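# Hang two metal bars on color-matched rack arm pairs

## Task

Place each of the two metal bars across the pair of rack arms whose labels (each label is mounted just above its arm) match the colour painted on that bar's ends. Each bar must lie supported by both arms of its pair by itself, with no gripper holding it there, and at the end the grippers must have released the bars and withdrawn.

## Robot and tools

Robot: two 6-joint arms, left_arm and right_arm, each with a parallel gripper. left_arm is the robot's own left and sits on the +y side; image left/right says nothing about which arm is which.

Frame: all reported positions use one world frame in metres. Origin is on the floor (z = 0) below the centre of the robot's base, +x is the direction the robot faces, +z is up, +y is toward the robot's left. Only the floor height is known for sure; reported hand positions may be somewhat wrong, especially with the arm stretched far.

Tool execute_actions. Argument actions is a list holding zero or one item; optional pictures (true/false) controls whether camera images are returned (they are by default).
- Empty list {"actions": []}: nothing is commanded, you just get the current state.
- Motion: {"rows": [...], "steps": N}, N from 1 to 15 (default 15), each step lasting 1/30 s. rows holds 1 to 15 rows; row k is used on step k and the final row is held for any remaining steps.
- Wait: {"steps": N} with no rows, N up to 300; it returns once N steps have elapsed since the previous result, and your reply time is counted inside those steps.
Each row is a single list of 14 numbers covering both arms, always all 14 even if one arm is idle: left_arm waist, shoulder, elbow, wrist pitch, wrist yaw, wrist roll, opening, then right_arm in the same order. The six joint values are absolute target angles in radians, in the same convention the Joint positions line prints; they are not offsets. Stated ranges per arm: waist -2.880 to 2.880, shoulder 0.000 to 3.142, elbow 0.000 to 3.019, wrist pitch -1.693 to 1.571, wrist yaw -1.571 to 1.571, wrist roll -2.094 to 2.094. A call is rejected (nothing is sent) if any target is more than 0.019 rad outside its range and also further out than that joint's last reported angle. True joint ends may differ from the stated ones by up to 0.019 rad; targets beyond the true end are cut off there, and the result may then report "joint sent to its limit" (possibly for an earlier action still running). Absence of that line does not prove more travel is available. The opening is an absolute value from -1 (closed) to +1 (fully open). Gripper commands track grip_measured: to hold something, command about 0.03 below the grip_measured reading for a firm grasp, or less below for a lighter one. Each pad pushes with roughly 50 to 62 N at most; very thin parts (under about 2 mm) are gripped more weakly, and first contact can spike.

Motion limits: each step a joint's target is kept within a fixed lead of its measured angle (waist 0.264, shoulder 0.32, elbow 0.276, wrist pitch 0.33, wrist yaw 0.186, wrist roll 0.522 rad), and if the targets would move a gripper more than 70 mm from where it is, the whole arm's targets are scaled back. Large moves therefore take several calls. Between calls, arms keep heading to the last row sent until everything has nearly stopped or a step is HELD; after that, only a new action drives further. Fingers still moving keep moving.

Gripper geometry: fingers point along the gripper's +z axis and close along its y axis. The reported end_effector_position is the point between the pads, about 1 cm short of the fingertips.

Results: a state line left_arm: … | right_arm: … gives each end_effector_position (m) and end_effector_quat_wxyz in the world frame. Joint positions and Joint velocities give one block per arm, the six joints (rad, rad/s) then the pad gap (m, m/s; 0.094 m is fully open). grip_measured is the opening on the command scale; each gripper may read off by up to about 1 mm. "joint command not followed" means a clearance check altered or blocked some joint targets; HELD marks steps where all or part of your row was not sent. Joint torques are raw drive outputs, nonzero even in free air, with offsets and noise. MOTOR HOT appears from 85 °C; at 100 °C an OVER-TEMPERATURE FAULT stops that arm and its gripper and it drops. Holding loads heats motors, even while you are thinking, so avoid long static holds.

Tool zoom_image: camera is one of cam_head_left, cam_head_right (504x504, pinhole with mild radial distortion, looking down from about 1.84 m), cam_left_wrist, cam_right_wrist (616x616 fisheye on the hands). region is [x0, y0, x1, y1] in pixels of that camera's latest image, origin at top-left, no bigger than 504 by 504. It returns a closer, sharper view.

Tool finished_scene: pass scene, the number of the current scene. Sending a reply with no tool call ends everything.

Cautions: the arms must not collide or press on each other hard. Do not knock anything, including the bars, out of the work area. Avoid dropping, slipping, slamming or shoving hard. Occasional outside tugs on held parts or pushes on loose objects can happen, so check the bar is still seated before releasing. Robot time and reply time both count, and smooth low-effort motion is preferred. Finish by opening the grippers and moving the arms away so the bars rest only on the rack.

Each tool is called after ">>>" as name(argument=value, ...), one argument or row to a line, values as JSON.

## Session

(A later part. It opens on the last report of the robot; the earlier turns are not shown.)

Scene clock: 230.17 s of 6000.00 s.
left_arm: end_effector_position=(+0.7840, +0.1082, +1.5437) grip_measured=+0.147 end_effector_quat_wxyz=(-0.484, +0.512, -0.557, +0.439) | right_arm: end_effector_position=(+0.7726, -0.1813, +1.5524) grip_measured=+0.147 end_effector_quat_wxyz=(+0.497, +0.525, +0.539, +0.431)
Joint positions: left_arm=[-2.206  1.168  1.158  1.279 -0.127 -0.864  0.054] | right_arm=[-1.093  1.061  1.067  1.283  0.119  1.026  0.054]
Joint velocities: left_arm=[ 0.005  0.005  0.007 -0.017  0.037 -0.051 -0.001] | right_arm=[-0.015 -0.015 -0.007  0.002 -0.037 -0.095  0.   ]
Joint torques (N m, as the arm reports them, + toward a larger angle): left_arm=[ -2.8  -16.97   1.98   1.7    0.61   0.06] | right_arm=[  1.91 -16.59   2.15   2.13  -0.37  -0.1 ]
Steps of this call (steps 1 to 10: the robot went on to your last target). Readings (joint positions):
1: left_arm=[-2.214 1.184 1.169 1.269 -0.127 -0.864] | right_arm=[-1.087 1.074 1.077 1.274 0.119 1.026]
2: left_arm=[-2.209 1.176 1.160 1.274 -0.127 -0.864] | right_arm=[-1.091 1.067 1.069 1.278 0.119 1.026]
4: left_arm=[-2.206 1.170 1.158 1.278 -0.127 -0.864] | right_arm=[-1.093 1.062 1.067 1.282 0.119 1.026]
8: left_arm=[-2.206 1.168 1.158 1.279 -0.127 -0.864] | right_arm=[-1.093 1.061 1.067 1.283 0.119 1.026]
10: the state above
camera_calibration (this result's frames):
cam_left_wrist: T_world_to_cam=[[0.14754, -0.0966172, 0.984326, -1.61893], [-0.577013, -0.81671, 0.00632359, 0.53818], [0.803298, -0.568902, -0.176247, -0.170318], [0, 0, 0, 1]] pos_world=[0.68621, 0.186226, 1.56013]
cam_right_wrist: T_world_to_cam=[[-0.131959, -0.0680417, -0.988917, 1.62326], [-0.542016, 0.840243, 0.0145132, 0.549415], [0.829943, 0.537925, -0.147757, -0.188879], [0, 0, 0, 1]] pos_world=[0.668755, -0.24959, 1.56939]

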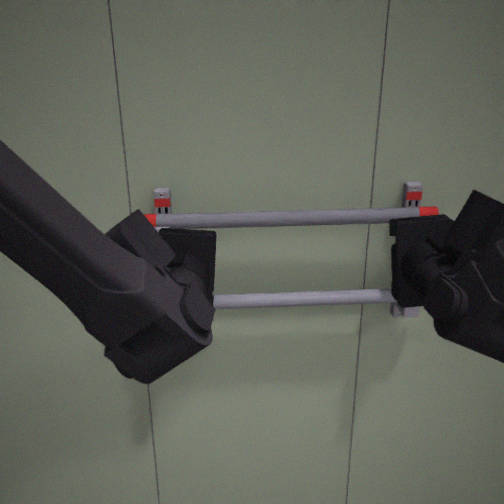

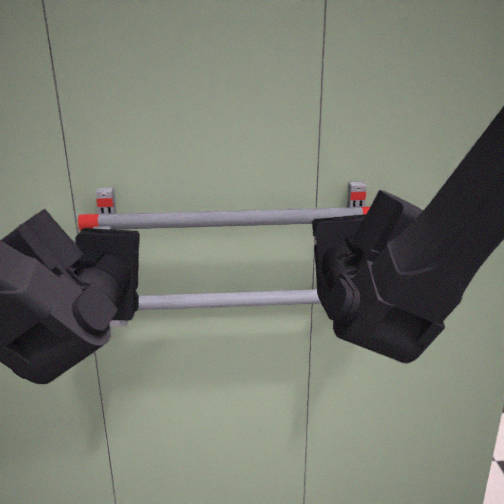

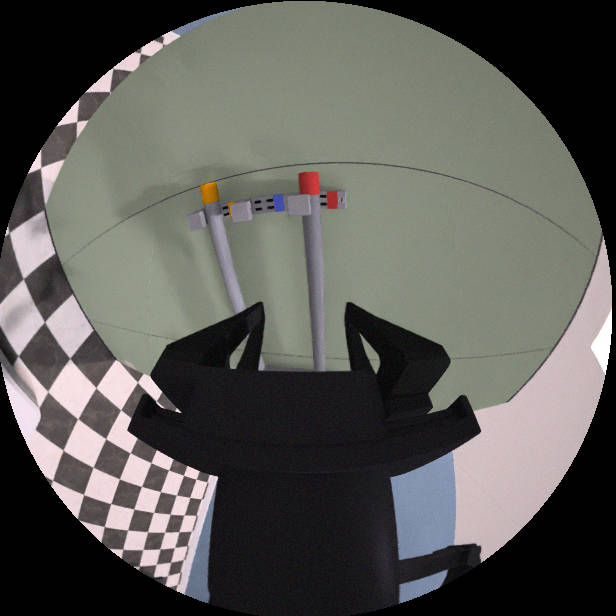

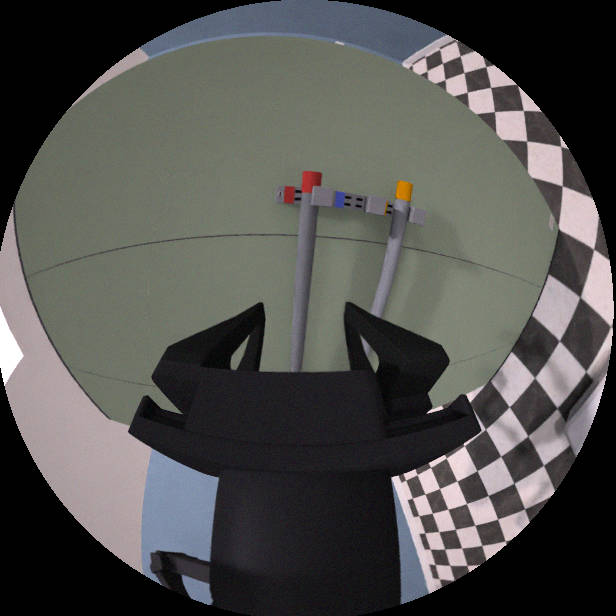

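Both seated. A little more clearance.

>>> execute_actions(
  actions=[
    {"rows":[[-2.19,1.145,1.14,1.30,-0.125,-0.863,0.15,-1.11,1.032,1.048,1.30,0.118,1.027,0.15],[-2.18,1.12,1.115,1.30,-0.125,-0.863,0.15,-1.12,1.007,1.023,1.30,0.118,1.027,0.15],[-2.165,1.09,1.085,1.30,-0.125,-0.863,0.15,-1.132,0.977,0.993,1.30,0.118,1.027,0.15],[-2.15,1.06,1.055,1.30,-0.125,-0.863,0.15,-1.144,0.947,0.963,1.30,0.118,1.027,0.15],[-2.135,1.03,1.025,1.30,-0.125,-0.863,0.15,-1.156,0.917,0.933,1.30,0.118,1.027,0.15],[-2.12,1.0,0.995,1.30,-0.125,-0.863,0.15,-1.168,0.887,0.903,1.30,0.118,1.027,0.15],[-2.105,0.97,0.965,1.30,-0.125,-0.863,0.15,-1.18,0.857,0.873,1.30,0.118,1.027,0.15],[-2.09,0.94,0.935,1.30,-0.125,-0.863,0.15,-1.192,0.827,0.843,1.30,0.118,1.027,0.15],[-2.075,0.91,0.905,1.30,-0.125,-0.863,0.15,-1.204,0.797,0.813,1.30,0.118,1.027,0.15],[-2.065,0.89,0.885,1.30,-0.125,-0.863,0.15,-1.212,0.777,0.793,1.30,0.118,1.027,0.15],[-2.06,0.88,0.875,1.30,-0.125,-0.863,0.15,-1.216,0.767,0.783,1.30,0.118,1.027,0.15]],"steps":15},
  ],
)

Scene clock: 233.00 s of 6000.00 s.
left_arm: end_effector_position=(+0.7318, +0.2078, +1.6125) grip_measured=+0.147 end_effector_quat_wxyz=(-0.531, +0.485, -0.573, +0.393) | right_arm: end_effector_position=(+0.7091, -0.2533, +1.6357) grip_measured=+0.147 end_effector_quat_wxyz=(+0.539, +0.501, +0.547, +0.399)
Joint positions: left_arm=[-2.064  0.862  0.877  1.285 -0.126 -0.864  0.054] | right_arm=[-1.205  0.752  0.786  1.29   0.118  1.026  0.054]
Joint velocities: left_arm=[-0.005 -0.239  0.032  0.051  0.007  0.022 -0.   ] | right_arm=[-0.005 -0.19   0.002  0.051  0.037  0.007 -0.   ]
Joint torques (N m, as the arm reports them, + toward a larger angle): left_arm=[  0.02 -12.21   1.97   1.56   0.46   0.05] | right_arm=[  0.28 -11.57   2.26   1.71  -0.28  -0.09]
Steps of this call (steps 1 to 30: the robot went on to your last target; steps 31 to 70: nothing new was sent; steps 71 to 85: all 15 steps of this action). Readings (joint positions):
71: left_arm=[-2.206 1.167 1.157 1.279 -0.127 -0.864] | right_arm=[-1.093 1.061 1.065 1.283 0.119 1.026]
72: left_arm=[-2.205 1.164 1.151 1.279 -0.127 -0.864] | right_arm=[-1.094 1.057 1.058 1.283 0.118 1.026]
74: left_arm=[-2.195 1.142 1.112 1.279 -0.126 -0.864] | right_arm=[-1.104 1.034 1.018 1.283 0.118 1.026]
78: left_arm=[-2.134 1.041 0.982 1.279 -0.126 -0.864] | right_arm=[-1.155 0.929 0.890 1.283 0.118 1.026]
85: the state above
camera_calibration (this result's frames):
cam_left_wrist: T_world_to_cam=[[0.138942, -0.226478, 0.964055, -1.60332], [-0.543176, -0.831422, -0.117036, 0.76616], [0.828043, -0.50739, -0.238537, 0.00997888], [0, 0, 0, 1]] pos_world=[0.630665, 0.278949, 1.63773]
cam_right_wrist: T_world_to_cam=[[-0.112704, -0.172939, -0.978463, 1.63505], [-0.513403, 0.853237, -0.0916697, 0.730967], [0.850714, 0.492014, -0.184951, -0.050643], [0, 0, 0, 1]] pos_world=[0.60264, -0.316008, 1.65747]

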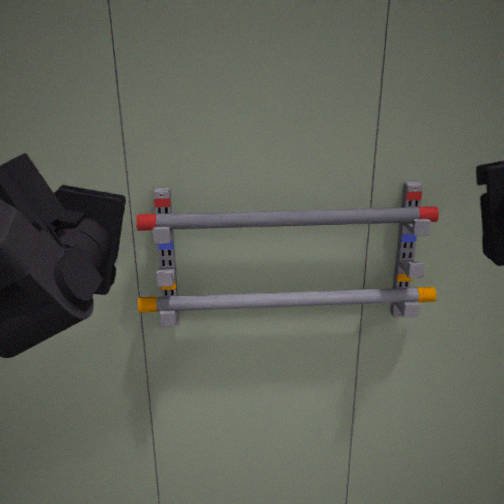

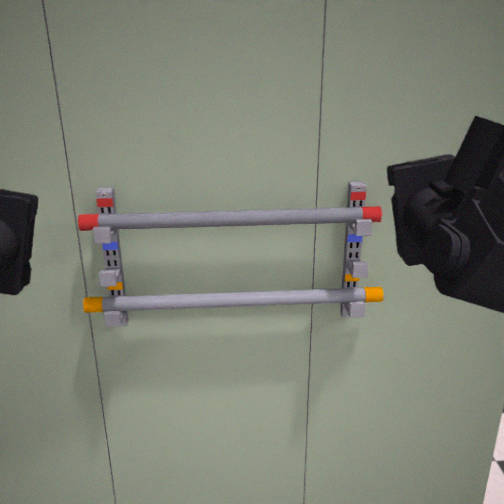

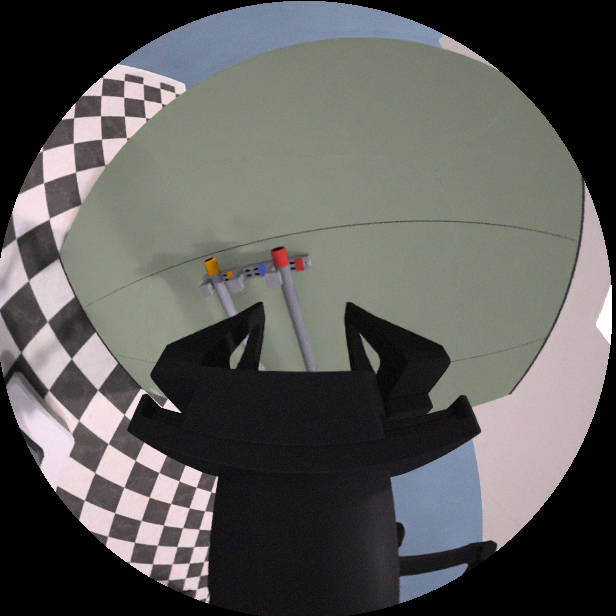

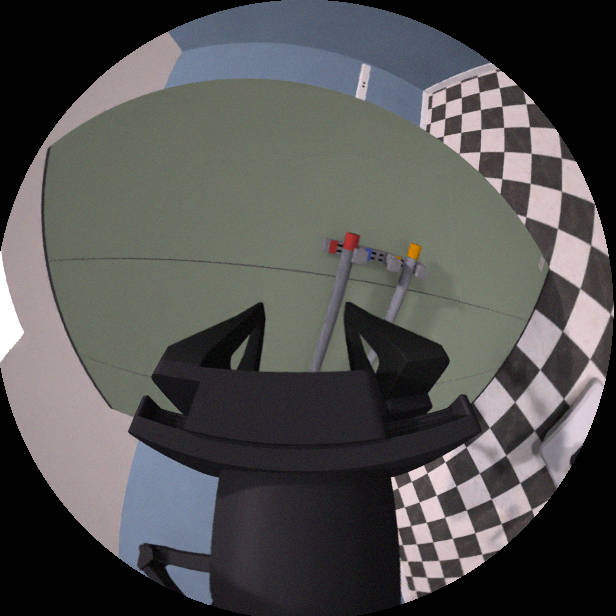

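>>> finished_scene(
  scene=2,
)

The scene is finished: the task was done.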